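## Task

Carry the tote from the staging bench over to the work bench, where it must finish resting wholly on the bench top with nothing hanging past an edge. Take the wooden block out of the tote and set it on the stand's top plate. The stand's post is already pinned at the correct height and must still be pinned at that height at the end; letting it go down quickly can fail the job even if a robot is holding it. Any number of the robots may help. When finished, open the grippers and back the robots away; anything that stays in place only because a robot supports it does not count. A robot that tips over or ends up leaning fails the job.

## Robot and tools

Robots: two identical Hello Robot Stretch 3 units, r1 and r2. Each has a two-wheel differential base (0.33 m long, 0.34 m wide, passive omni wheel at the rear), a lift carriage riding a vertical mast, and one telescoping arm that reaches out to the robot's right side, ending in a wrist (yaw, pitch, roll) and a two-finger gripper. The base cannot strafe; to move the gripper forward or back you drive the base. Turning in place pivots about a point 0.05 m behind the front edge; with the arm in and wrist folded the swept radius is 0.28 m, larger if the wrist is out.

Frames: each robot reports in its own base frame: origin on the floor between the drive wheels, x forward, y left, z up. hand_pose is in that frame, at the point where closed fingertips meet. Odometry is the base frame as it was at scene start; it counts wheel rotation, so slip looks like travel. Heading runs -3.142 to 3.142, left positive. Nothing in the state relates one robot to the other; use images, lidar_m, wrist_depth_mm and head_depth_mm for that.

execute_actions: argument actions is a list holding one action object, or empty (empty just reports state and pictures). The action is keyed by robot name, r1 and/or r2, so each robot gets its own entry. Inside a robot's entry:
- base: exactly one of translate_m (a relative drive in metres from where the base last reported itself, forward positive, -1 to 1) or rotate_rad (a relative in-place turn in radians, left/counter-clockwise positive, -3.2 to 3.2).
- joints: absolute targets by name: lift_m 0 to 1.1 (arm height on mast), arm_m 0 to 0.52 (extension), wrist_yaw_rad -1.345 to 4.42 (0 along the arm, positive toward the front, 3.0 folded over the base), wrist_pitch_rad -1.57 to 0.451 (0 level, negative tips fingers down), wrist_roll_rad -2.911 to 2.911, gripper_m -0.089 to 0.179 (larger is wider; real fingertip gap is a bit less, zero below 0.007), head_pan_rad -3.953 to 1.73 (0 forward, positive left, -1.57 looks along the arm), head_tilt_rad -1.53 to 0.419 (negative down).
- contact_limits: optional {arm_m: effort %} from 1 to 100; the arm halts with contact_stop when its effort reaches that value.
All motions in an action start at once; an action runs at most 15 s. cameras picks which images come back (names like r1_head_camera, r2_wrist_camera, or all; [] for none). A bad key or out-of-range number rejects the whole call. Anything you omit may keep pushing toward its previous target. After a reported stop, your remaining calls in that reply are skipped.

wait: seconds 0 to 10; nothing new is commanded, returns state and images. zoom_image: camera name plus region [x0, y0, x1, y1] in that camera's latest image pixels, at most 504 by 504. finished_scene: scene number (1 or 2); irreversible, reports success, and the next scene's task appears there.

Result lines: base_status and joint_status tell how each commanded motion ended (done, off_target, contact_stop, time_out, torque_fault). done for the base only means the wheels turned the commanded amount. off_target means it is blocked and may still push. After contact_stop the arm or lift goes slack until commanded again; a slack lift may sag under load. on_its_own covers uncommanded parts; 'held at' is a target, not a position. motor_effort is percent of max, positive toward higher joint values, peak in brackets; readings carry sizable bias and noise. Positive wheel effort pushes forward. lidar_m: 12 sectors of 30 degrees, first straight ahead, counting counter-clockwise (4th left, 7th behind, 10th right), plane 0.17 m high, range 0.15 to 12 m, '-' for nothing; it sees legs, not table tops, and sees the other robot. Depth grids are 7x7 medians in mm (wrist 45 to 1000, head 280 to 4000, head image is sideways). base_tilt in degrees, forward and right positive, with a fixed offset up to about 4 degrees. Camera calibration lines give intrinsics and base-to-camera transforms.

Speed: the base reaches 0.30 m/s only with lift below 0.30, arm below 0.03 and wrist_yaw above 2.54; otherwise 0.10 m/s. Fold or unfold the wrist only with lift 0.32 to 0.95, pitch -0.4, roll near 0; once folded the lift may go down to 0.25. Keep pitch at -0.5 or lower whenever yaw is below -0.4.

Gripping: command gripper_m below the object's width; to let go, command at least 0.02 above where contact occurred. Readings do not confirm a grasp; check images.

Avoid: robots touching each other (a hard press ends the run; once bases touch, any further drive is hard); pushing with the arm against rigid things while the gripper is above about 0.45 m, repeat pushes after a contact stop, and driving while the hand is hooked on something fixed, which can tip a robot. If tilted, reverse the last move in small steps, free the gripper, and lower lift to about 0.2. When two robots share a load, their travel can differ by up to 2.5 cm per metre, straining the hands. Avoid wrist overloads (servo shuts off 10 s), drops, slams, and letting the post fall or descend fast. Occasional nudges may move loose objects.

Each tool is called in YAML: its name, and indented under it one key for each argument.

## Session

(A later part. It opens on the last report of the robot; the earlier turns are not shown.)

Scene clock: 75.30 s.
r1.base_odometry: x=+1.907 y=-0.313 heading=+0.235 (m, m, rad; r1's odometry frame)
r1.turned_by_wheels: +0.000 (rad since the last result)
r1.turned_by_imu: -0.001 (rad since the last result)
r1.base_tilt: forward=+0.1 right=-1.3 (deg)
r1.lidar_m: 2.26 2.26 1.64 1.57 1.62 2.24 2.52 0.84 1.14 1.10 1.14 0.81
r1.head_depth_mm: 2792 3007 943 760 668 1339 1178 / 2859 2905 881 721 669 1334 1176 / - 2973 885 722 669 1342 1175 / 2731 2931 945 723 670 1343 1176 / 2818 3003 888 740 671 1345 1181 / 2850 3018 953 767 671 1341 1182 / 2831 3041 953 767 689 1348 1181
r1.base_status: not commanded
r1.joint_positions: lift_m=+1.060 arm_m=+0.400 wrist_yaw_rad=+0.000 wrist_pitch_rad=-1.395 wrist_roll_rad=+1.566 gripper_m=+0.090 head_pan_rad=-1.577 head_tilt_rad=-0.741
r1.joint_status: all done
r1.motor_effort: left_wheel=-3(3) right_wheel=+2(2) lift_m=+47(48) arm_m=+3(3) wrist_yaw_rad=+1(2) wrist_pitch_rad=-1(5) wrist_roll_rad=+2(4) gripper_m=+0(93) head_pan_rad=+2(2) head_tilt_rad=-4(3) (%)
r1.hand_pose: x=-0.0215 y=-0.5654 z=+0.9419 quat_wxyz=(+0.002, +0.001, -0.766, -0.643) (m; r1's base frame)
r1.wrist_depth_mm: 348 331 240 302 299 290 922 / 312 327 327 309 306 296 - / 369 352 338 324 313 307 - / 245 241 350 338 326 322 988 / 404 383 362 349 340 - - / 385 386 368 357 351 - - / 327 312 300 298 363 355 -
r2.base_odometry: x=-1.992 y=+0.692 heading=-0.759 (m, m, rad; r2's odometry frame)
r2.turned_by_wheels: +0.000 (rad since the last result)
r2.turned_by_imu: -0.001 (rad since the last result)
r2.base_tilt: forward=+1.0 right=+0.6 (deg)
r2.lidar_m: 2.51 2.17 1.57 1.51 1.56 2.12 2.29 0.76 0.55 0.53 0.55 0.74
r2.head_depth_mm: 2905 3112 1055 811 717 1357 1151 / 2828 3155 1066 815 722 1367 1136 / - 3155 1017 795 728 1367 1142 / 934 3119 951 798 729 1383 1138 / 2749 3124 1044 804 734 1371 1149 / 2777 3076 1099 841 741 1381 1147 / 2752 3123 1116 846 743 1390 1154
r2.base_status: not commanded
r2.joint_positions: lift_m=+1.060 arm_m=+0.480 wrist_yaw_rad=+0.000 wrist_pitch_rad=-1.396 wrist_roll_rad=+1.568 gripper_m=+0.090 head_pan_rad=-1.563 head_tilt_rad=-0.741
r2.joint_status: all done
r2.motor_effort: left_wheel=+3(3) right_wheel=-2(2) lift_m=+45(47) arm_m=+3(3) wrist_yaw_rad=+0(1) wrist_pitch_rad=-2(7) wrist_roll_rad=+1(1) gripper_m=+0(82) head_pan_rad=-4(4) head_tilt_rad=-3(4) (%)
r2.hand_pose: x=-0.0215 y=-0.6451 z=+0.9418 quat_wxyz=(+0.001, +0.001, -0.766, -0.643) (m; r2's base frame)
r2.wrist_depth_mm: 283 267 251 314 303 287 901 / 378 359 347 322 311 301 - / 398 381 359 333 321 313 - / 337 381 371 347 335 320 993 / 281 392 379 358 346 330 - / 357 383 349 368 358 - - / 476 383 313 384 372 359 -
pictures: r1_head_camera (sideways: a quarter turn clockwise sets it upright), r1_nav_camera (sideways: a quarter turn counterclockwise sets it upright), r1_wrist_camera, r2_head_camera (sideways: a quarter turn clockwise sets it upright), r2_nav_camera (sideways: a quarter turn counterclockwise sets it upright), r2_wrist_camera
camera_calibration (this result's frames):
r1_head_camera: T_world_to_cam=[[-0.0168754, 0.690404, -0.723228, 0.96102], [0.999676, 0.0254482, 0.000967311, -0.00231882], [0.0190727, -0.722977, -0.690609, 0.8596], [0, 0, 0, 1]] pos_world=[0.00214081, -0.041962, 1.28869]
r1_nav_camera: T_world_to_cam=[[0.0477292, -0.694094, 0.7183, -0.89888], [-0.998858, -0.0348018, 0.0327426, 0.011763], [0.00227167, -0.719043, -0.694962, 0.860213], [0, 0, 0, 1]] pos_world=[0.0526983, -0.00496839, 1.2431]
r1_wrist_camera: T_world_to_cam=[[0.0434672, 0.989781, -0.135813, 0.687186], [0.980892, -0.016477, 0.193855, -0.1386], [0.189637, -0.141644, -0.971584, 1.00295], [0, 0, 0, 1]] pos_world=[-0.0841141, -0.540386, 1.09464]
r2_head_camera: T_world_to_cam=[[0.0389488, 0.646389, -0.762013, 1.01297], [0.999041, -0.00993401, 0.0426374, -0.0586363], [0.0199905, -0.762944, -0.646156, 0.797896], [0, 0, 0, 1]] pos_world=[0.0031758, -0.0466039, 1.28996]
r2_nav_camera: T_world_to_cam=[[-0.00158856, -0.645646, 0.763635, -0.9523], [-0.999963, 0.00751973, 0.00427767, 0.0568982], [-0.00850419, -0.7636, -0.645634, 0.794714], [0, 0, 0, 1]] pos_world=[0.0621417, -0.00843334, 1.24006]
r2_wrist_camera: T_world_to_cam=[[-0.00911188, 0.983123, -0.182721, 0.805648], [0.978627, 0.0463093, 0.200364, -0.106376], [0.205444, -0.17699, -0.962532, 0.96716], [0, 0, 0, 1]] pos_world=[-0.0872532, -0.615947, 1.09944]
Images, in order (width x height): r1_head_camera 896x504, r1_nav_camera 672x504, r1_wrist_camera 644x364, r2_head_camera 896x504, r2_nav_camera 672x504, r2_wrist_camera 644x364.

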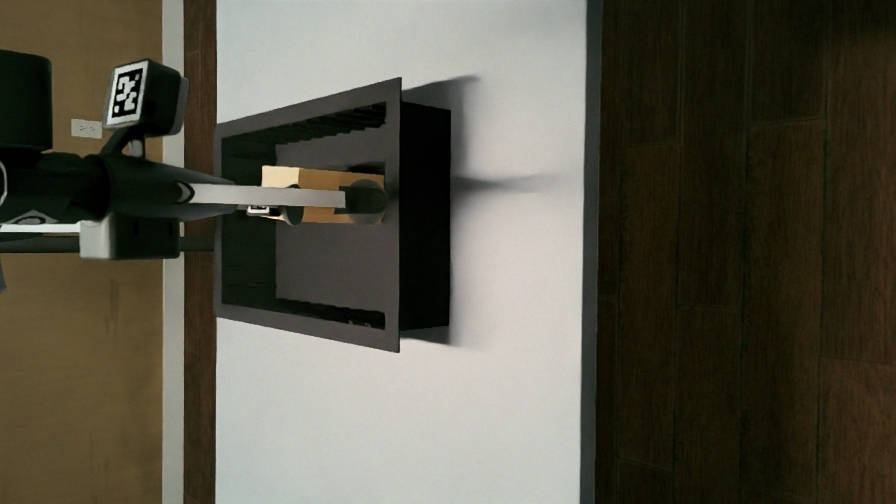

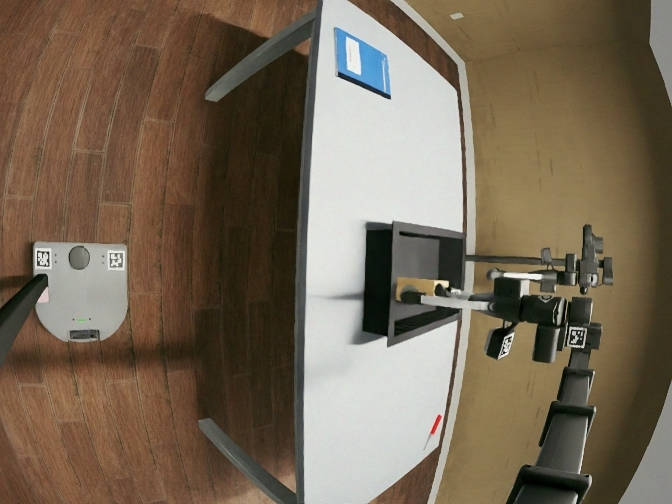

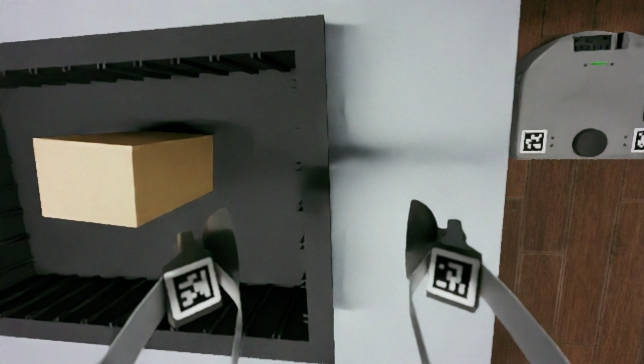

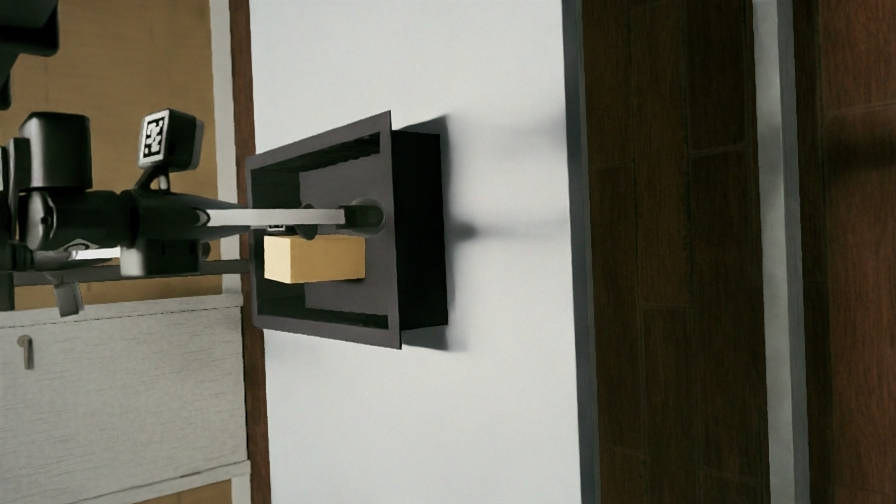

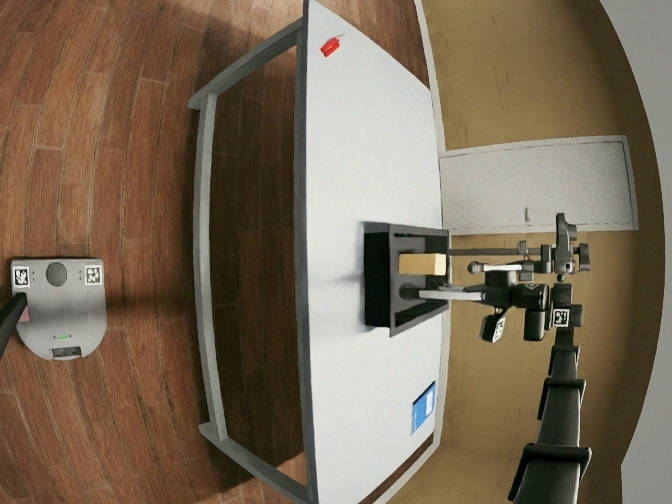

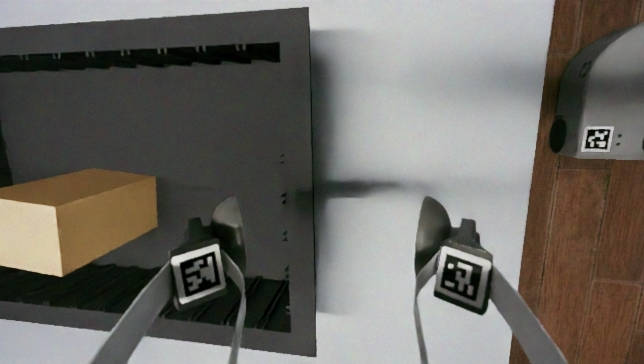

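execute_actions:
  actions:
    - {"r1":{"joints":{"lift_m":0.925,"arm_m":0.425}},"r2":{"joints":{"lift_m":0.925,"arm_m":0.51,"wrist_pitch_rad":-1.35}}}
  cameras: ["r1_head_camera","r2_head_camera","r1_wrist_camera","r2_wrist_camera"]

Scene clock: 82.17 s.
r1.base_odometry: x=+1.907 y=-0.313 heading=+0.235 (m, m, rad; r1's odometry frame)
r1.turned_by_wheels: +0.000 (rad since the last result)
r1.turned_by_imu: -0.001 (rad since the last result)
r1.base_tilt: forward=+0.0 right=-1.3 (deg)
r1.lidar_m: 2.26 2.26 1.65 1.57 1.61 2.24 2.52 0.84 1.14 1.10 1.14 0.81
r1.head_depth_mm: 2765 - 899 760 668 1340 1173 / 2716 1144 881 721 668 1342 1176 / 2745 - 881 722 669 1338 1176 / 882 2934 915 723 670 1340 1178 / 2812 2987 883 742 670 1341 1179 / 2849 3029 955 766 671 1343 1181 / 2860 3055 954 765 689 1351 1183
r1.base_status: not commanded
r1.joint_positions: lift_m=+0.925 arm_m=+0.425 wrist_yaw_rad=+0.000 wrist_pitch_rad=-1.396 wrist_roll_rad=+1.566 gripper_m=+0.090 head_pan_rad=-1.577 head_tilt_rad=-0.741
r1.joint_status: all done
r1.motor_effort: left_wheel=-3(3) right_wheel=+2(2) lift_m=+32(42) arm_m=+3(2) wrist_yaw_rad=+0(0) wrist_pitch_rad=-1(2) wrist_roll_rad=+2(2) gripper_m=+1(0) head_pan_rad=+3(3) head_tilt_rad=-3(3) (%)
r1.hand_pose: x=-0.0215 y=-0.5903 z=+0.8074 quat_wxyz=(+0.002, +0.001, -0.766, -0.643) (m; r1's base frame)
r1.wrist_depth_mm: 154 150 155 99 175 168 162 / 210 202 193 103 180 173 166 / 217 208 200 106 186 179 171 / 155 204 207 109 191 184 176 / 156 208 212 113 199 189 182 / 241 236 218 117 206 193 188 / 256 243 230 121 211 203 194
r2.base_odometry: x=-1.992 y=+0.692 heading=-0.759 (m, m, rad; r2's odometry frame)
r2.turned_by_wheels: +0.000 (rad since the last result)
r2.turned_by_imu: -0.001 (rad since the last result)
r2.base_tilt: forward=+1.0 right=+0.6 (deg)
r2.lidar_m: 2.51 2.18 1.58 1.51 1.57 2.13 2.29 0.75 0.55 0.53 0.54 0.74
r2.head_depth_mm: 2802 3098 - 800 720 1359 1153 / 2795 - 1018 814 724 1374 1129 / 2761 - 990 798 727 1359 1143 / 1467 1679 955 799 733 1380 1138 / 2712 3093 1043 805 737 1380 1150 / 2773 3116 1102 839 738 1399 1148 / 2738 3080 1114 848 741 1407 1151
r2.base_status: not commanded
r2.joint_positions: lift_m=+0.925 arm_m=+0.510 wrist_yaw_rad=+0.000 wrist_pitch_rad=-1.351 wrist_roll_rad=+1.568 gripper_m=+0.090 head_pan_rad=-1.563 head_tilt_rad=-0.741
r2.joint_status: all done
r2.motor_effort: left_wheel=+3(3) right_wheel=-2(2) lift_m=+26(40) arm_m=+3(3) wrist_yaw_rad=+0(0) wrist_pitch_rad=+0(0) wrist_roll_rad=+1(1) gripper_m=+0(1) head_pan_rad=-5(4) head_tilt_rad=-3(3) (%)
r2.hand_pose: x=-0.0215 y=-0.6866 z=+0.8086 quat_wxyz=(+0.001, +0.001, -0.780, -0.626) (m; r2's base frame)
r2.wrist_depth_mm: 180 186 173 111 182 173 164 / 240 226 210 115 189 177 169 / 250 233 218 118 194 184 174 / 263 244 226 123 202 187 179 / 237 254 230 127 209 194 184 / 235 266 240 134 215 197 190 / 284 269 255 138 223 209 195
pictures: r1_head_camera (sideways: a quarter turn clockwise sets it upright), r1_wrist_camera, r2_head_camera (sideways: a quarter turn clockwise sets it upright), r2_wrist_camera
camera_calibration (this result's frames):
r1_head_camera: T_world_to_cam=[[-0.0168754, 0.690404, -0.723228, 0.96102], [0.999676, 0.0254482, 0.000967311, -0.00231882], [0.0190727, -0.722977, -0.690609, 0.8596], [0, 0, 0, 1]] pos_world=[0.00214081, -0.041962, 1.28869]
r1_wrist_camera: T_world_to_cam=[[0.0434675, 0.98983, -0.13545, 0.693301], [0.980892, -0.0165483, 0.193849, -0.112961], [0.189637, -0.141288, -0.971636, 0.868928], [0, 0, 0, 1]] pos_world=[-0.0841141, -0.56535, 0.960087]
r2_head_camera: T_world_to_cam=[[0.0389489, 0.646389, -0.762013, 1.01297], [0.999041, -0.00993413, 0.0426374, -0.0586363], [0.0199904, -0.762944, -0.646156, 0.797896], [0, 0, 0, 1]] pos_world=[0.00317579, -0.0466039, 1.28996]
r2_wrist_camera: T_world_to_cam=[[-0.00914782, 0.973954, -0.22656, 0.85124], [0.978625, 0.0552699, 0.198084, -0.0697748], [0.205447, -0.219906, -0.953642, 0.79497], [0, 0, 0, 1]] pos_world=[-0.0872538, -0.650393, 0.964795]
Images, in order (width x height): r1_head_camera 896x504, r1_wrist_camera 644x364, r2_head_camera 896x504, r2_wrist_camera 644x364.

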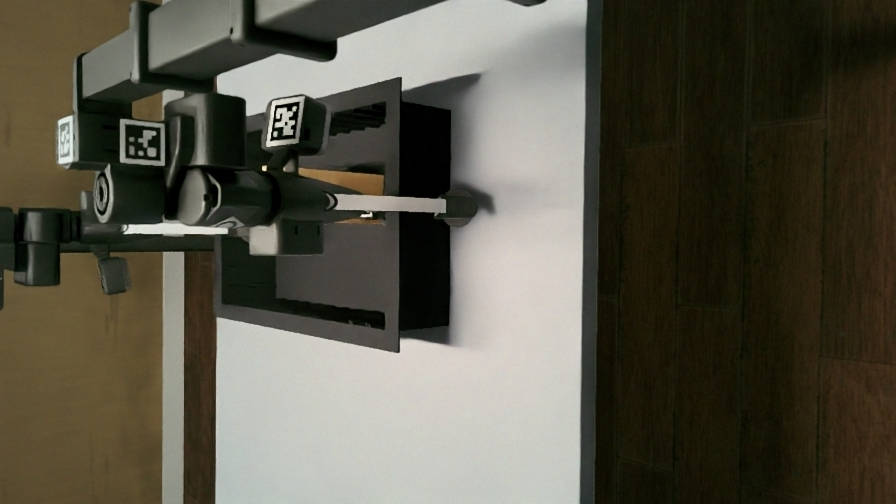

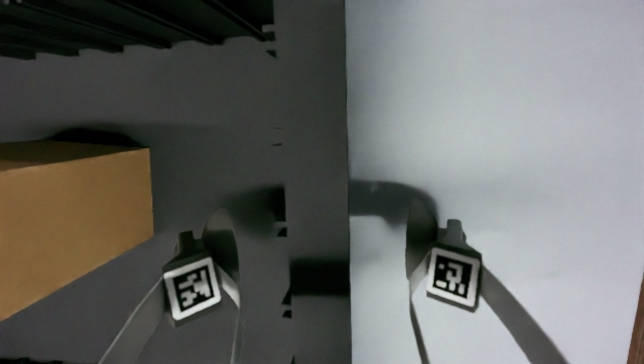

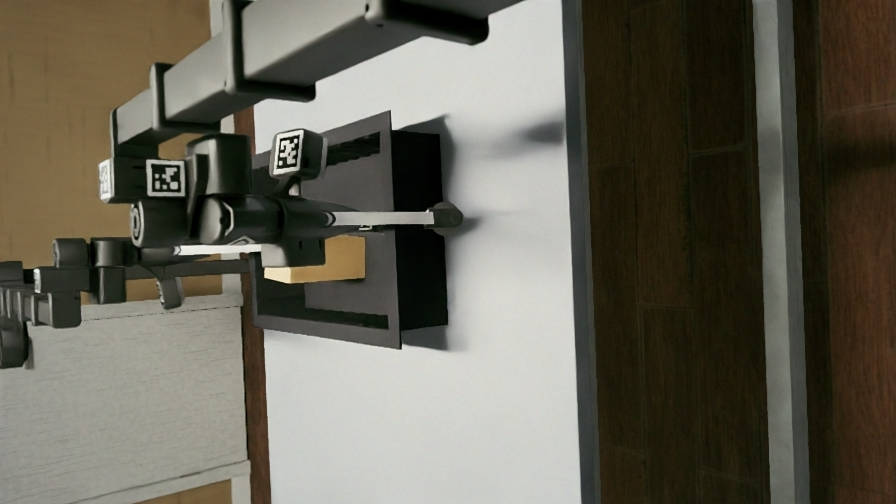

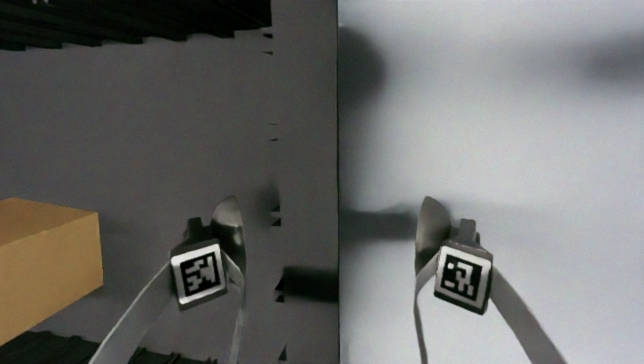

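execute_actions:
  actions:
    - {"r1":{"joints":{"arm_m":0.433,"gripper_m":-0.04}},"r2":{"joints":{"lift_m":0.912,"arm_m":0.515,"gripper_m":-0.04}}}
  cameras: []

execute_actions:
  actions:
    - {"r1":{"joints":{"lift_m":0.985}},"r2":{"joints":{"lift_m":0.972}}}
  cameras: ["r1_head_camera","r2_head_camera","r1_wrist_camera","r2_wrist_camera"]

Scene clock: 88.87 s.
r1.base_odometry: x=+1.907 y=-0.313 heading=+0.235 (m, m, rad; r1's odometry frame)
r1.turned_by_wheels: +0.000 (rad since the last result)
r1.turned_by_imu: -0.001 (rad since the last result)
r1.base_tilt: forward=+0.1 right=-1.3 (deg)
r1.lidar_m: 2.25 2.25 1.64 1.57 1.62 2.24 2.53 0.84 1.14 1.10 1.14 0.81
r1.head_depth_mm: 2757 - 899 760 669 1337 1176 / 2722 1146 882 726 668 1343 1169 / 2748 - 853 726 668 1335 1178 / 853 1757 916 729 670 1340 1179 / 2835 3054 886 743 669 1340 1181 / 2846 3073 956 768 672 1343 1184 / 2818 3033 956 766 690 1342 1182
r1.base_status: not commanded
r1.joint_positions: lift_m=+0.925 arm_m=+0.433 wrist_yaw_rad=+0.000 wrist_pitch_rad=-1.405 wrist_roll_rad=+1.566 gripper_m=-0.038 head_pan_rad=-1.577 head_tilt_rad=-0.741
r1.joint_status: all done
r1.motor_effort: left_wheel=-3(3) right_wheel=+2(3) lift_m=+33(33) arm_m=+3(3) wrist_yaw_rad=+0(0) wrist_pitch_rad=+1(2) wrist_roll_rad=+2(2) gripper_m=-39(99) head_pan_rad=+2(2) head_tilt_rad=-3(3) (%)
r1.hand_pose: x=-0.0215 y=-0.5958 z=+0.8072 quat_wxyz=(+0.002, +0.001, -0.763, -0.647) (m; r1's base frame)
r1.wrist_depth_mm: 153 148 154 99 174 169 163 / 207 200 192 102 179 174 168 / 215 206 199 105 186 179 172 / 153 201 205 109 191 184 178 / 155 207 214 111 197 190 183 / 168 231 223 116 201 197 188 / 252 241 228 121 213 201 194
r2.base_odometry: x=-1.992 y=+0.692 heading=-0.759 (m, m, rad; r2's odometry frame)
r2.turned_by_wheels: +0.000 (rad since the last result)
r2.turned_by_imu: -0.001 (rad since the last result)
r2.base_tilt: forward=+0.9 right=+0.6 (deg)
r2.lidar_m: 2.52 2.17 1.58 1.51 1.56 2.13 2.29 0.75 0.55 0.53 0.54 0.74
r2.head_depth_mm: 2808 3155 - 813 721 1362 1154 / 2770 - 1018 798 724 1367 1127 / 2846 - 986 797 726 1371 1142 / 1468 1700 955 795 733 1383 1141 / 1396 3117 1048 804 734 1380 1149 / 2739 3038 1099 841 739 1388 1151 / 2764 3069 1111 845 741 1397 1157
r2.base_status: not commanded
r2.joint_positions: lift_m=+0.912 arm_m=+0.515 wrist_yaw_rad=+0.000 wrist_pitch_rad=-1.348 wrist_roll_rad=+1.568 gripper_m=-0.039 head_pan_rad=-1.563 head_tilt_rad=-0.741
r2.joint_status: all done
r2.motor_effort: left_wheel=+3(3) right_wheel=-2(2) lift_m=+26(26) arm_m=+3(2) wrist_yaw_rad=+0(0) wrist_pitch_rad=-1(3) wrist_roll_rad=+1(1) gripper_m=-30(99) head_pan_rad=-3(4) head_tilt_rad=-3(5) (%)
r2.hand_pose: x=-0.0215 y=-0.6925 z=+0.7957 quat_wxyz=(+0.001, +0.001, -0.781, -0.624) (m; r2's base frame)
r2.wrist_depth_mm: 182 177 186 97 171 161 153 / 224 212 197 100 175 166 157 / 235 219 205 103 182 172 162 / 245 228 212 107 187 177 166 / 230 239 222 111 189 182 171 / 224 250 232 115 204 187 177 / 272 263 235 120 207 192 184
pictures: none
No camera images: the call's "cameras" was empty. Leave "cameras" out to get every camera's image.

Scene clock: 90.30 s.
r1.base_odometry: x=+1.907 y=-0.313 heading=+0.235 (m, m, rad; r1's odometry frame)
r1.turned_by_wheels: +0.000 (rad since the last result)
r1.turned_by_imu: +0.000 (rad since the last result)
r1.base_tilt: forward=+0.1 right=-1.3 (deg)
r1.lidar_m: 2.26 2.24 1.64 1.57 1.62 2.24 2.53 0.84 1.14 1.10 1.14 0.81
r1.head_depth_mm: - 2918 948 760 668 1340 1178 / - 3104 781 741 668 1339 1175 / - - 762 741 669 1343 1180 / 890 978 837 742 670 1343 1180 / 2853 1156 744 743 669 1342 1180 / 2847 3028 959 765 670 1346 1181 / 2846 3041 958 765 689 1351 1185
r1.base_status: not commanded
r1.joint_positions: lift_m=+0.985 arm_m=+0.433 wrist_yaw_rad=+0.000 wrist_pitch_rad=-1.406 wrist_roll_rad=+1.566 gripper_m=-0.031 head_pan_rad=-1.577 head_tilt_rad=-0.741
r1.joint_status: all done
r1.on_its_own: gripper_m is held at -0.033, not at your -0.040, by its stall guard, which is still easing
r1.motor_effort: left_wheel=-3(3) right_wheel=+2(3) lift_m=+51(55) arm_m=+2(3) wrist_yaw_rad=+0(1) wrist_pitch_rad=+2(2) wrist_roll_rad=+2(2) gripper_m=-32(38) head_pan_rad=+3(2) head_tilt_rad=-3(4) (%)
r1.hand_pose: x=-0.0215 y=-0.5956 z=+0.8666 quat_wxyz=(+0.002, +0.001, -0.763, -0.647) (m; r1's base frame)
r1.wrist_depth_mm: 148 148 154 108 230 221 215 / 217 209 201 110 235 227 220 / 221 214 205 112 244 234 228 / 157 203 211 115 250 240 935 / 156 208 218 117 258 250 953 / 170 233 224 121 262 257 987 / 249 238 226 124 279 264 -
r2.base_odometry: x=-1.992 y=+0.692 heading=-0.759 (m, m, rad; r2's odometry frame)
r2.turned_by_wheels: +0.000 (rad since the last result)
r2.turned_by_imu: +0.000 (rad since the last result)
r2.base_tilt: forward=+1.0 right=+0.6 (deg)
r2.lidar_m: 2.52 2.16 1.57 1.51 1.56 2.12 2.29 0.76 0.55 0.53 0.54 0.74
r2.head_depth_mm: 2792 - 1029 814 720 1362 1147 / 2749 3169 983 819 724 1371 1129 / 2752 - 911 797 725 1367 1135 / 933 1625 890 793 733 1368 1136 / 2745 3047 932 807 736 1384 1145 / 2759 3113 1101 838 737 1390 1148 / 2794 3066 1113 847 741 1393 1155
r2.base_status: not commanded
r2.joint_positions: lift_m=+0.972 arm_m=+0.515 wrist_yaw_rad=+0.000 wrist_pitch_rad=-1.353 wrist_roll_rad=+1.568 gripper_m=-0.033 head_pan_rad=-1.563 head_tilt_rad=-0.741
r2.joint_status: all done
r2.on_its_own: gripper_m is held at -0.034, not at your -0.040, by its stall guard, which is still easing
r2.motor_effort: left_wheel=+2(2) right_wheel=-2(2) lift_m=+49(51) arm_m=+3(3) wrist_yaw_rad=+0(0) wrist_pitch_rad=+1(3) wrist_roll_rad=+1(1) gripper_m=-28(29) head_pan_rad=-4(4) head_tilt_rad=-4(5) (%)
r2.hand_pose: x=-0.0215 y=-0.6911 z=+0.8548 quat_wxyz=(+0.001, +0.001, -0.779, -0.627) (m; r2's base frame)
r2.wrist_depth_mm: 192 193 183 93 224 213 202 / 220 207 192 96 232 218 208 / 232 216 200 101 238 225 213 / 243 229 211 105 244 233 219 / 227 239 226 109 250 237 225 / 225 253 236 114 267 246 232 / 280 268 247 121 273 251 240
pictures: r1_head_camera (sideways: a quarter turn clockwise sets it upright), r1_wrist_camera, r2_head_camera (sideways: a quarter turn clockwise sets it upright), r2_wrist_camera
camera_calibration (this result's frames):
r1_head_camera: T_world_to_cam=[[-0.0168762, 0.690493, -0.723142, 0.960908], [0.999676, 0.02545, 0.000971243, -0.00232393], [0.0190746, -0.722891, -0.690699, 0.859717], [0, 0, 0, 1]] pos_world=[0.0021409, -0.0419604, 1.28868]
r1_wrist_camera: T_world_to_cam=[[0.0436562, 0.991214, -0.124856, 0.698173], [0.980883, -0.0188038, 0.193687, -0.12573], [0.189638, -0.130924, -0.973086, 0.933152], [0, 0, 0, 1]] pos_world=[-0.0841142, -0.572231, 1.01956]
r2_head_camera: T_world_to_cam=[[0.0389489, 0.646389, -0.762013, 1.01297], [0.999041, -0.00993413, 0.0426374, -0.0586363], [0.0199904, -0.762944, -0.646156, 0.797896], [0, 0, 0, 1]] pos_world=[0.00317579, -0.0466039, 1.28996]
r2_wrist_camera: T_world_to_cam=[[-0.00914741, 0.97443, -0.224505, 0.864653], [0.978625, 0.0548515, 0.198201, -0.0790656], [0.205447, -0.217893, -0.954104, 0.839821], [0, 0, 0, 1]] pos_world=[-0.0872538, -0.655216, 1.01107]
Images, in order (width x height): r1_head_camera 896x504, r1_wrist_camera 644x364, r2_head_camera 896x504, r2_wrist_camera 644x364.

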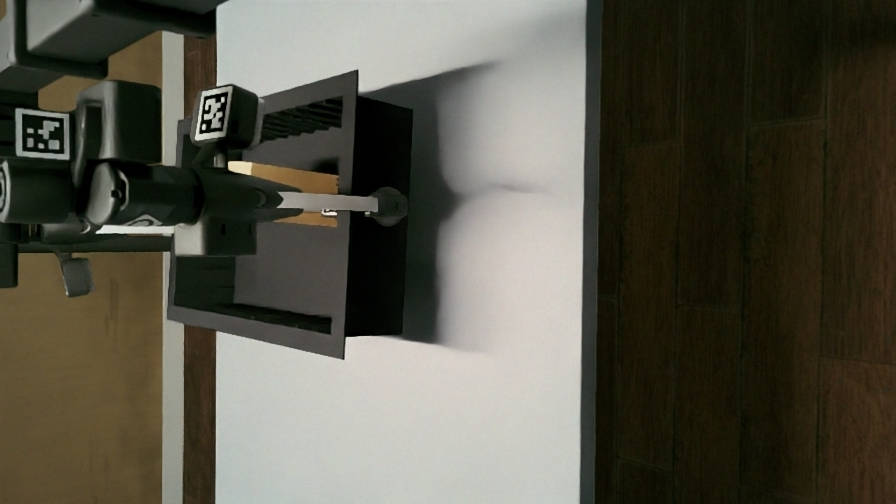

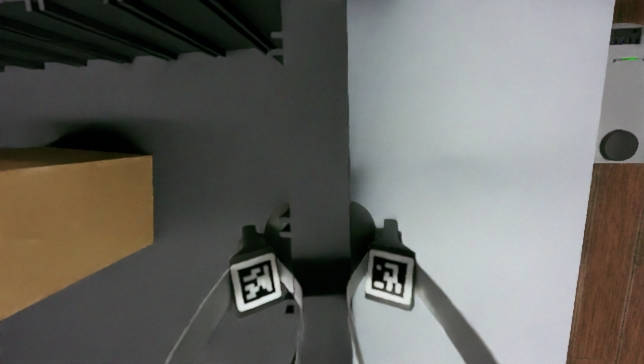

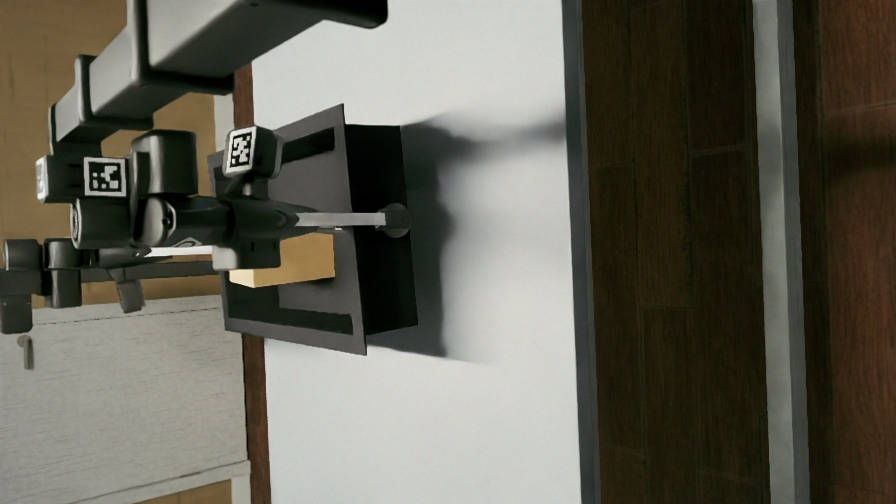

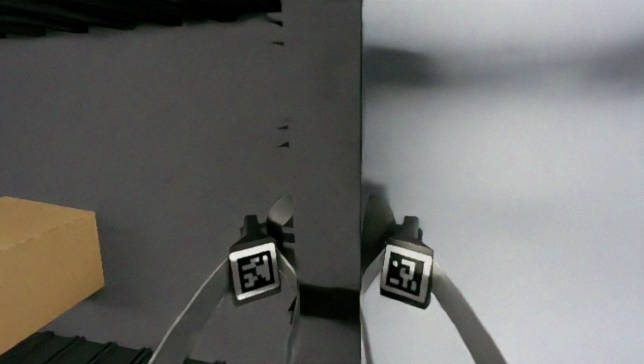

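Slight tilt; proceed and monitor.

execute_actions:
  actions:
    - {"r1":{"base":{"translate_m":-0.5},"joints":{"lift_m":1.0,"gripper_m":-0.022}},"r2":{"base":{"translate_m":0.5},"joints":{"lift_m":0.985,"gripper_m":-0.026}}}
  cameras: ["r1_head_camera"]

Scene clock: 99.40 s.
r1.base_odometry: x=+1.420 y=-0.429 heading=+0.235 (m, m, rad; r1's odometry frame)
r1.turned_by_wheels: +0.000 (rad since the last result)
r1.turned_by_imu: -0.002 (rad since the last result)
r1.base_tilt: forward=+0.1 right=-1.3 (deg)
r1.lidar_m: 2.76 2.25 1.64 1.56 1.62 2.23 2.04 2.27 0.50 1.10 1.14 1.25
r1.head_depth_mm: - 2929 982 761 668 884 1176 / - 3037 746 740 667 1339 1160 / - - 735 743 668 1340 1183 / 2678 969 801 741 669 1340 1176 / 2837 1155 697 764 687 1341 1175 / 2841 3022 955 766 687 1345 1185 / 2852 3050 958 766 688 1344 1183
r1.base_status: done
r1.joint_positions: lift_m=+1.000 arm_m=+0.433 wrist_yaw_rad=+0.000 wrist_pitch_rad=-1.411 wrist_roll_rad=+1.568 gripper_m=-0.011 head_pan_rad=-1.577 head_tilt_rad=-0.741
r1.joint_status: gripper_m off_target (ended at -0.011, target -0.022); the others done
r1.on_its_own: gripper_m is held at -0.012, not at your -0.022, by its stall guard, which is not easing now
r1.motor_effort: left_wheel=-3(7) right_wheel=+4(6) lift_m=+52(51) arm_m=+3(3) wrist_yaw_rad=+0(0) wrist_pitch_rad=+3(3) wrist_roll_rad=+1(2) gripper_m=-22(59) head_pan_rad=+2(2) head_tilt_rad=-4(4) (%)
r1.hand_pose: x=-0.0215 y=-0.5945 z=+0.8815 quat_wxyz=(+0.001, +0.001, -0.761, -0.649) (m; r1's base frame)
r1.wrist_depth_mm: 150 148 153 110 242 234 231 / 219 211 204 112 249 241 236 / 223 217 209 115 257 248 242 / 156 203 212 117 267 256 945 / 156 208 217 118 275 264 989 / 237 230 223 120 280 273 - / 244 236 224 123 294 282 -
r2.base_odometry: x=-1.629 y=+0.348 heading=-0.759 (m, m, rad; r2's odometry frame)
r2.turned_by_wheels: +0.000 (rad since the last result)
r2.turned_by_imu: -0.002 (rad since the last result)
r2.base_tilt: forward=+0.9 right=+0.6 (deg)
r2.lidar_m: 2.03 2.18 1.58 1.52 1.57 2.13 2.79 0.75 0.54 0.52 0.54 2.04
r2.head_depth_mm: 2770 - 1054 811 721 1361 1126 / 2715 3146 973 816 725 1370 1137 / 2655 1050 832 798 729 1374 1139 / 927 1708 889 803 731 1387 1136 / 2729 3110 916 811 724 1387 1153 / 2772 3104 1210 838 717 976 1196 / 2790 3089 2697 2037 1534 1394 1199
r2.base_status: done
r2.joint_positions: lift_m=+0.985 arm_m=+0.515 wrist_yaw_rad=+0.000 wrist_pitch_rad=-1.359 wrist_roll_rad=+1.568 gripper_m=-0.011 head_pan_rad=-1.563 head_tilt_rad=-0.741
r2.joint_status: gripper_m off_target (ended at -0.011, target -0.026); the others done
r2.on_its_own: gripper_m is held at -0.012, not at your -0.026, by its stall guard, which is not easing now
r2.motor_effort: left_wheel=+1(9) right_wheel=-1(2) lift_m=+49(50) arm_m=+3(3) wrist_yaw_rad=+0(0) wrist_pitch_rad=+4(4) wrist_roll_rad=+1(1) gripper_m=-19(64) head_pan_rad=-4(4) head_tilt_rad=-3(3) (%)
r2.hand_pose: x=-0.0215 y=-0.6896 z=+0.8676 quat_wxyz=(+0.001, +0.001, -0.778, -0.629) (m; r2's base frame)
r2.wrist_depth_mm: 203 190 181 90 235 223 213 / 215 202 190 94 243 230 220 / 230 213 201 98 252 238 226 / 240 225 209 103 261 242 230 / 224 240 223 108 262 253 239 / 226 256 235 115 281 261 245 / 275 264 245 121 286 261 251
pictures: r1_head_camera (sideways: a quarter turn clockwise sets it upright)
camera_calibration (this result's frames):
r1_head_camera: T_world_to_cam=[[-0.0168762, 0.690493, -0.723142, 0.960908], [0.999676, 0.02545, 0.000971243, -0.00232393], [0.0190746, -0.722891, -0.690699, 0.859717], [0, 0, 0, 1]] pos_world=[0.0021409, -0.0419604, 1.28868]
Images, in order (width x height): r1_head_camera 896x504.

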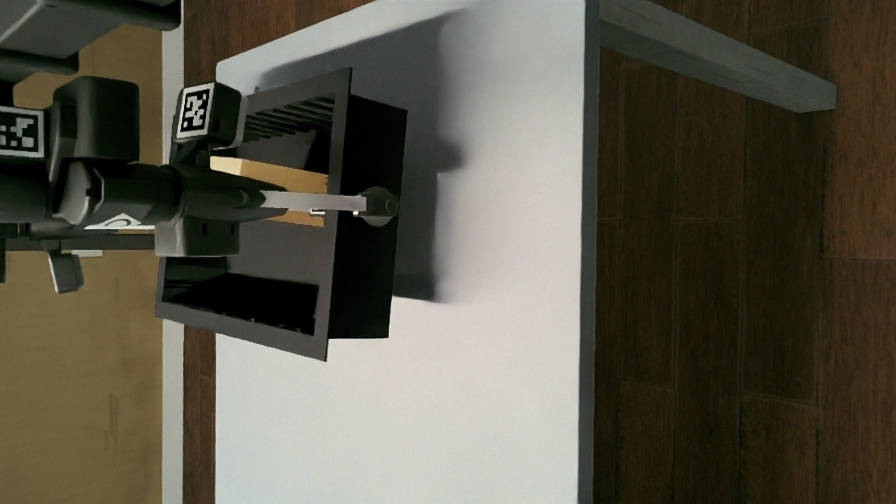

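execute_actions:
  actions:
    - {"r1":{"base":{"translate_m":-1},"joints":{"lift_m":1.02,"arm_m":0.426}},"r2":{"base":{"translate_m":1},"joints":{"lift_m":1.005}}}
  cameras: ["r1_head_camera"]

Scene clock: 113.80 s.
r1.base_odometry: x=+0.448 y=-0.662 heading=+0.235 (m, m, rad; r1's odometry frame)
r1.turned_by_wheels: +0.000 (rad since the last result)
r1.turned_by_imu: -0.004 (rad since the last result)
r1.base_tilt: forward=+0.2 right=-1.4 (deg)
r1.lidar_m: 2.21 2.25 1.60 1.57 1.63 2.22 2.47 1.10 1.49 1.62 1.33 0.87
r1.head_depth_mm: 2833 3000 2314 1848 1556 1338 1177 / - 2674 725 1854 1556 1335 1177 / - 734 683 1812 1557 1342 1178 / 2707 929 688 1837 1561 1341 1177 / 2814 929 676 1869 1555 1347 1178 / 2821 3046 2331 1870 1564 1345 1177 / 2843 3032 2333 1870 1571 1343 1182
r1.base_status: done
r1.joint_positions: lift_m=+1.020 arm_m=+0.426 wrist_yaw_rad=-0.001 wrist_pitch_rad=-1.412 wrist_roll_rad=+1.571 gripper_m=-0.011 head_pan_rad=-1.577 head_tilt_rad=-0.741
r1.joint_status: all done
r1.on_its_own: gripper_m is held at -0.012, not at your -0.022, by its stall guard, which is not easing now
r1.motor_effort: left_wheel=-4(9) right_wheel=+5(7) lift_m=+51(53) arm_m=-2(2) wrist_yaw_rad=+2(2) wrist_pitch_rad=+4(4) wrist_roll_rad=-1(1) gripper_m=-22(22) head_pan_rad=+3(2) head_tilt_rad=-3(4) (%)
r1.hand_pose: x=-0.0216 y=-0.5876 z=+0.9015 quat_wxyz=(+0.000, -0.001, -0.761, -0.649) (m; r1's base frame)
r1.wrist_depth_mm: 153 145 151 118 961 930 895 / 226 218 210 118 995 968 - / 229 222 213 119 - - - / 152 201 214 120 - - - / 156 207 217 120 - - 991 / 233 228 220 121 - - - / 237 228 219 122 - - -
r2.base_odometry: x=-0.904 y=-0.340 heading=-0.759 (m, m, rad; r2's odometry frame)
r2.turned_by_wheels: +0.000 (rad since the last result)
r2.turned_by_imu: -0.003 (rad since the last result)
r2.base_tilt: forward=+0.9 right=+0.7 (deg)
r2.lidar_m: 1.89 2.20 1.59 1.53 1.58 2.15 2.09 0.93 1.39 1.63 1.49 1.07
r2.head_depth_mm: 2663 3105 2556 1994 1608 1355 1172 / - 3108 2308 1990 1623 1374 1173 / - 2034 758 1993 1622 1375 1184 / 917 2959 871 1878 1638 1381 1183 / 2724 3023 879 1917 1652 1386 1188 / 2750 3097 2688 2053 1643 1396 1198 / 2771 3104 2731 2079 1652 1398 1199
r2.base_status: done
r2.joint_positions: lift_m=+1.005 arm_m=+0.515 wrist_yaw_rad=+0.000 wrist_pitch_rad=-1.362 wrist_roll_rad=+1.570 gripper_m=-0.011 head_pan_rad=-1.563 head_tilt_rad=-0.741
r2.joint_status: all done
r2.on_its_own: gripper_m is held at -0.012, not at your -0.026, by its stall guard, which is not easing now
r2.motor_effort: left_wheel=+0(8) right_wheel=+0(6) lift_m=+48(50) arm_m=+2(3) wrist_yaw_rad=+0(0) wrist_pitch_rad=+5(5) wrist_roll_rad=+0(1) gripper_m=-20(19) head_pan_rad=-4(5) head_tilt_rad=-3(4) (%)
r2.hand_pose: x=-0.0215 y=-0.6890 z=+0.8876 quat_wxyz=(+0.000, +0.000, -0.777, -0.630) (m; r2's base frame)
r2.wrist_depth_mm: 195 186 174 84 901 877 844 / 210 198 184 89 979 951 858 / 222 210 196 95 - 968 925 / 235 226 210 100 - 979 916 / 222 242 225 107 - - 940 / 238 260 246 114 - - 986 / 266 265 252 124 - - -
pictures: r1_head_camera (sideways: a quarter turn clockwise sets it upright)
camera_calibration (this result's frames):
r1_head_camera: T_world_to_cam=[[-0.016876, 0.690493, -0.723142, 0.960908], [0.999676, 0.0254498, 0.000971245, -0.00232394], [0.0190744, -0.722891, -0.690699, 0.859717], [0, 0, 0, 1]] pos_world=[0.00214089, -0.0419604, 1.28868]
Images, in order (width x height): r1_head_camera 896x504.

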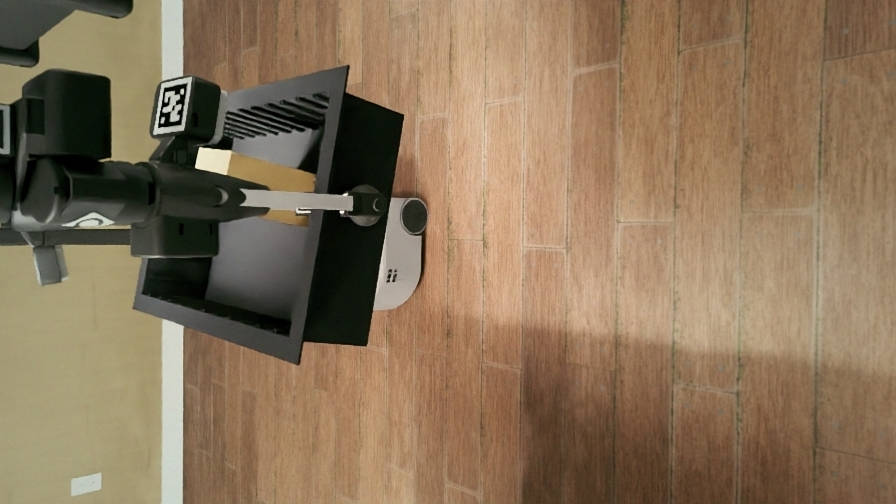

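Creeping; re-squeeze and hurry.

execute_actions:
  actions:
    - {"r1":{"base":{"translate_m":-0.6},"joints":{"gripper_m":-0.06,"arm_m":0.422}},"r2":{"base":{"translate_m":0.6},"joints":{"gripper_m":-0.06}}}
  cameras: []

execute_actions:
  actions:
    - {"r1":{"base":{"translate_m":-0.6},"joints":{"gripper_m":-0.065}},"r2":{"base":{"translate_m":0.6},"joints":{"gripper_m":-0.065,"arm_m":0.511}}}
  cameras: ["r1_head_camera"]

Scene clock: 125.37 s.
r1.base_odometry: x=-0.136 y=-0.801 heading=+0.235 (m, m, rad; r1's odometry frame)
r1.turned_by_wheels: +0.000 (rad since the last result)
r1.turned_by_imu: -0.004 (rad since the last result)
r1.base_tilt: forward=+0.1 right=-1.4 (deg)
r1.lidar_m: 2.79 2.21 1.63 1.57 1.63 2.22 1.88 1.58 0.61 1.62 3.31 1.41
r1.head_depth_mm: 2854 3026 2229 1710 1561 1342 1180 / - 2858 722 1804 1552 1339 1177 / - 746 725 1810 1558 1343 1175 / 2718 913 685 1832 1563 1343 1178 / 2856 934 678 1872 1567 1344 1181 / 2819 3062 2325 1877 1567 1343 1183 / 2871 3056 2342 1871 1574 1349 1180
r1.base_status: done
r1.joint_positions: lift_m=+1.020 arm_m=+0.422 wrist_yaw_rad=-0.004 wrist_pitch_rad=-1.409 wrist_roll_rad=+1.576 gripper_m=-0.028 head_pan_rad=-1.577 head_tilt_rad=-0.741
r1.joint_status: gripper_m off_target (ended at -0.028, target -0.060); the others done
r1.on_its_own: gripper_m is held at -0.029, not at your -0.060, by its stall guard, which is still easing
r1.motor_effort: left_wheel=-4(9) right_wheel=+6(7) lift_m=+50(51) arm_m=-1(1) wrist_yaw_rad=+4(5) wrist_pitch_rad=+3(4) wrist_roll_rad=-4(5) gripper_m=-28(99) head_pan_rad=+2(3) head_tilt_rad=-4(4) (%)
r1.hand_pose: x=-0.0216 y=-0.5844 z=+0.9016 quat_wxyz=(-0.003, -0.003, -0.762, -0.648) (m; r1's base frame)
r1.wrist_depth_mm: 152 146 147 130 959 931 906 / 223 220 213 129 - 964 - / 241 234 223 128 - 999 - / 151 211 222 127 - - 987 / 156 207 220 125 - - - / 234 227 221 124 - - - / 234 225 217 124 - - -
r2.base_odometry: x=-0.469 y=-0.754 heading=-0.759 (m, m, rad; r2's odometry frame)
r2.turned_by_wheels: +0.000 (rad since the last result)
r2.turned_by_imu: -0.002 (rad since the last result)
r2.base_tilt: forward=+0.9 right=+0.7 (deg)
r2.lidar_m: 1.83 2.21 1.60 1.54 1.59 2.16 2.06 1.48 3.35 1.61 0.60 0.70
r2.head_depth_mm: 2662 3136 2562 2007 1608 1365 1168 / - 3190 2328 1997 1628 1366 1183 / - 1042 747 2005 1639 1378 1182 / 930 2963 873 1870 1620 1372 1185 / 2768 3035 905 1955 1647 1384 1189 / 2756 3125 2646 1926 1611 1384 1191 / 2718 3071 1114 1881 1672 1360 1137
r2.base_status: done
r2.joint_positions: lift_m=+1.005 arm_m=+0.515 wrist_yaw_rad=+0.000 wrist_pitch_rad=-1.369 wrist_roll_rad=+1.571 gripper_m=-0.030 head_pan_rad=-1.563 head_tilt_rad=-0.741
r2.joint_status: gripper_m off_target (ended at -0.030, target -0.060)
r2.on_its_own: gripper_m is held at -0.031, not at your -0.060, by its stall guard, which is still easing
r2.motor_effort: left_wheel=+0(6) right_wheel=+0(6) lift_m=+49(49) arm_m=+3(2) wrist_yaw_rad=+1(0) wrist_pitch_rad=+8(8) wrist_roll_rad=-1(0) gripper_m=-27(99) head_pan_rad=-4(4) head_tilt_rad=-4(3) (%)
r2.hand_pose: x=-0.0216 y=-0.6871 z=+0.8874 quat_wxyz=(+0.000, +0.000, -0.774, -0.633) (m; r2's base frame)
r2.wrist_depth_mm: 187 177 166 78 921 911 847 / 202 191 179 83 965 911 879 / 221 208 193 90 - 962 944 / 230 227 209 96 - 973 906 / 226 249 231 104 - - 961 / 281 277 258 114 - - - / 253 253 245 126 - - -
pictures: none
No camera images: the call's "cameras" was empty. Leave "cameras" out to get every camera's image.

Scene clock: 132.33 s.
r1.base_odometry: x=-0.719 y=-0.941 heading=+0.234 (m, m, rad; r1's odometry frame)
r1.turned_by_wheels: +0.000 (rad since the last result)
r1.turned_by_imu: -0.003 (rad since the last result)
r1.base_tilt: forward=+0.1 right=-1.4 (deg)
r1.lidar_m: 1.98 2.19 1.63 1.57 1.62 2.21 3.80 1.31 1.16 1.11 0.49 2.22
r1.head_depth_mm: 2894 3034 945 761 684 1342 1174 / - 2031 742 740 685 1336 1176 / - 749 725 742 686 1335 1177 / 2703 917 686 763 686 1335 1178 / 2830 919 677 764 686 1318 1159 / 2843 3068 2106 768 688 1292 1183 / 2863 3029 2333 1887 1501 1348 1186
r1.base_status: done
r1.joint_positions: lift_m=+1.020 arm_m=+0.422 wrist_yaw_rad=-0.004 wrist_pitch_rad=-1.408 wrist_roll_rad=+1.577 gripper_m=-0.029 head_pan_rad=-1.577 head_tilt_rad=-0.741
r1.joint_status: gripper_m off_target (ended at -0.029, target -0.065)
r1.on_its_own: gripper_m is held at -0.030, not at your -0.065, by its stall guard, which is still easing
r1.motor_effort: left_wheel=-4(10) right_wheel=+6(8) lift_m=+50(50) arm_m=-1(1) wrist_yaw_rad=+4(4) wrist_pitch_rad=+3(3) wrist_roll_rad=-5(5) gripper_m=-14(99) head_pan_rad=+2(3) head_tilt_rad=-3(4) (%)
r1.hand_pose: x=-0.0216 y=-0.5845 z=+0.9016 quat_wxyz=(-0.004, -0.004, -0.762, -0.648) (m; r1's base frame)
r1.wrist_depth_mm: 154 152 149 131 261 253 890 / 232 220 212 130 268 260 - / 243 234 226 129 276 268 - / 152 203 222 128 285 279 972 / 156 207 222 125 295 289 - / 232 226 220 125 300 297 - / 231 224 214 124 316 - -
r2.base_odometry: x=-0.034 y=-1.167 heading=-0.759 (m, m, rad; r2's odometry frame)
r2.turned_by_wheels: +0.000 (rad since the last result)
r2.turned_by_imu: -0.001 (rad since the last result)
r2.base_tilt: forward=+0.9 right=+0.6 (deg)
r2.lidar_m: 3.73 2.22 1.61 1.55 1.59 2.17 2.05 2.06 0.52 0.49 0.51 0.70
r2.head_depth_mm: 2667 3115 2566 813 697 911 1178 / - 3077 943 820 702 1361 1106 / - 2028 749 823 707 1369 1137 / 920 2945 872 803 712 1372 1141 / 2757 2993 917 831 696 1392 1142 / 2755 3078 1103 840 698 1390 1156 / 2756 3073 1108 845 702 1399 1159
r2.base_status: done
r2.joint_positions: lift_m=+1.005 arm_m=+0.511 wrist_yaw_rad=-0.001 wrist_pitch_rad=-1.369 wrist_roll_rad=+1.572 gripper_m=-0.034 head_pan_rad=-1.563 head_tilt_rad=-0.741
r2.joint_status: gripper_m off_target (ended at -0.034, target -0.065); the others done
r2.on_its_own: gripper_m is held at -0.035, not at your -0.065, by its stall guard, which is still easing
r2.motor_effort: left_wheel=-1(6) right_wheel=+1(7) lift_m=+48(49) arm_m=-2(3) wrist_yaw_rad=+1(1) wrist_pitch_rad=+8(8) wrist_roll_rad=-1(1) gripper_m=-30(99) head_pan_rad=-4(4) head_tilt_rad=-3(5) (%)
r2.hand_pose: x=-0.0216 y=-0.6836 z=+0.8874 quat_wxyz=(-0.001, -0.001, -0.774, -0.633) (m; r2's base frame)
r2.wrist_depth_mm: 186 176 167 76 252 242 229 / 201 192 178 82 260 249 236 / 221 208 195 88 267 256 246 / 229 228 210 95 276 263 249 / 226 249 232 103 285 272 259 / 275 275 262 114 304 282 266 / 251 250 249 127 308 287 275
pictures: r1_head_camera (sideways: a quarter turn clockwise sets it upright)
camera_calibration (this result's frames):
r1_head_camera: T_world_to_cam=[[-0.0168761, 0.690493, -0.723142, 0.960908], [0.999676, 0.0254499, 0.000971245, -0.00232394], [0.0190745, -0.722891, -0.690699, 0.859717], [0, 0, 0, 1]] pos_world=[0.00214089, -0.0419604, 1.28868]
Images, in order (width x height): r1_head_camera 896x504.

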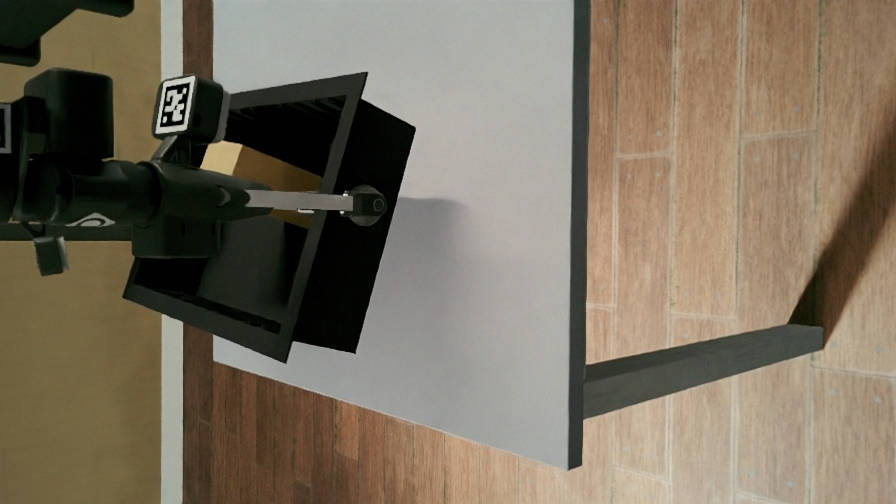

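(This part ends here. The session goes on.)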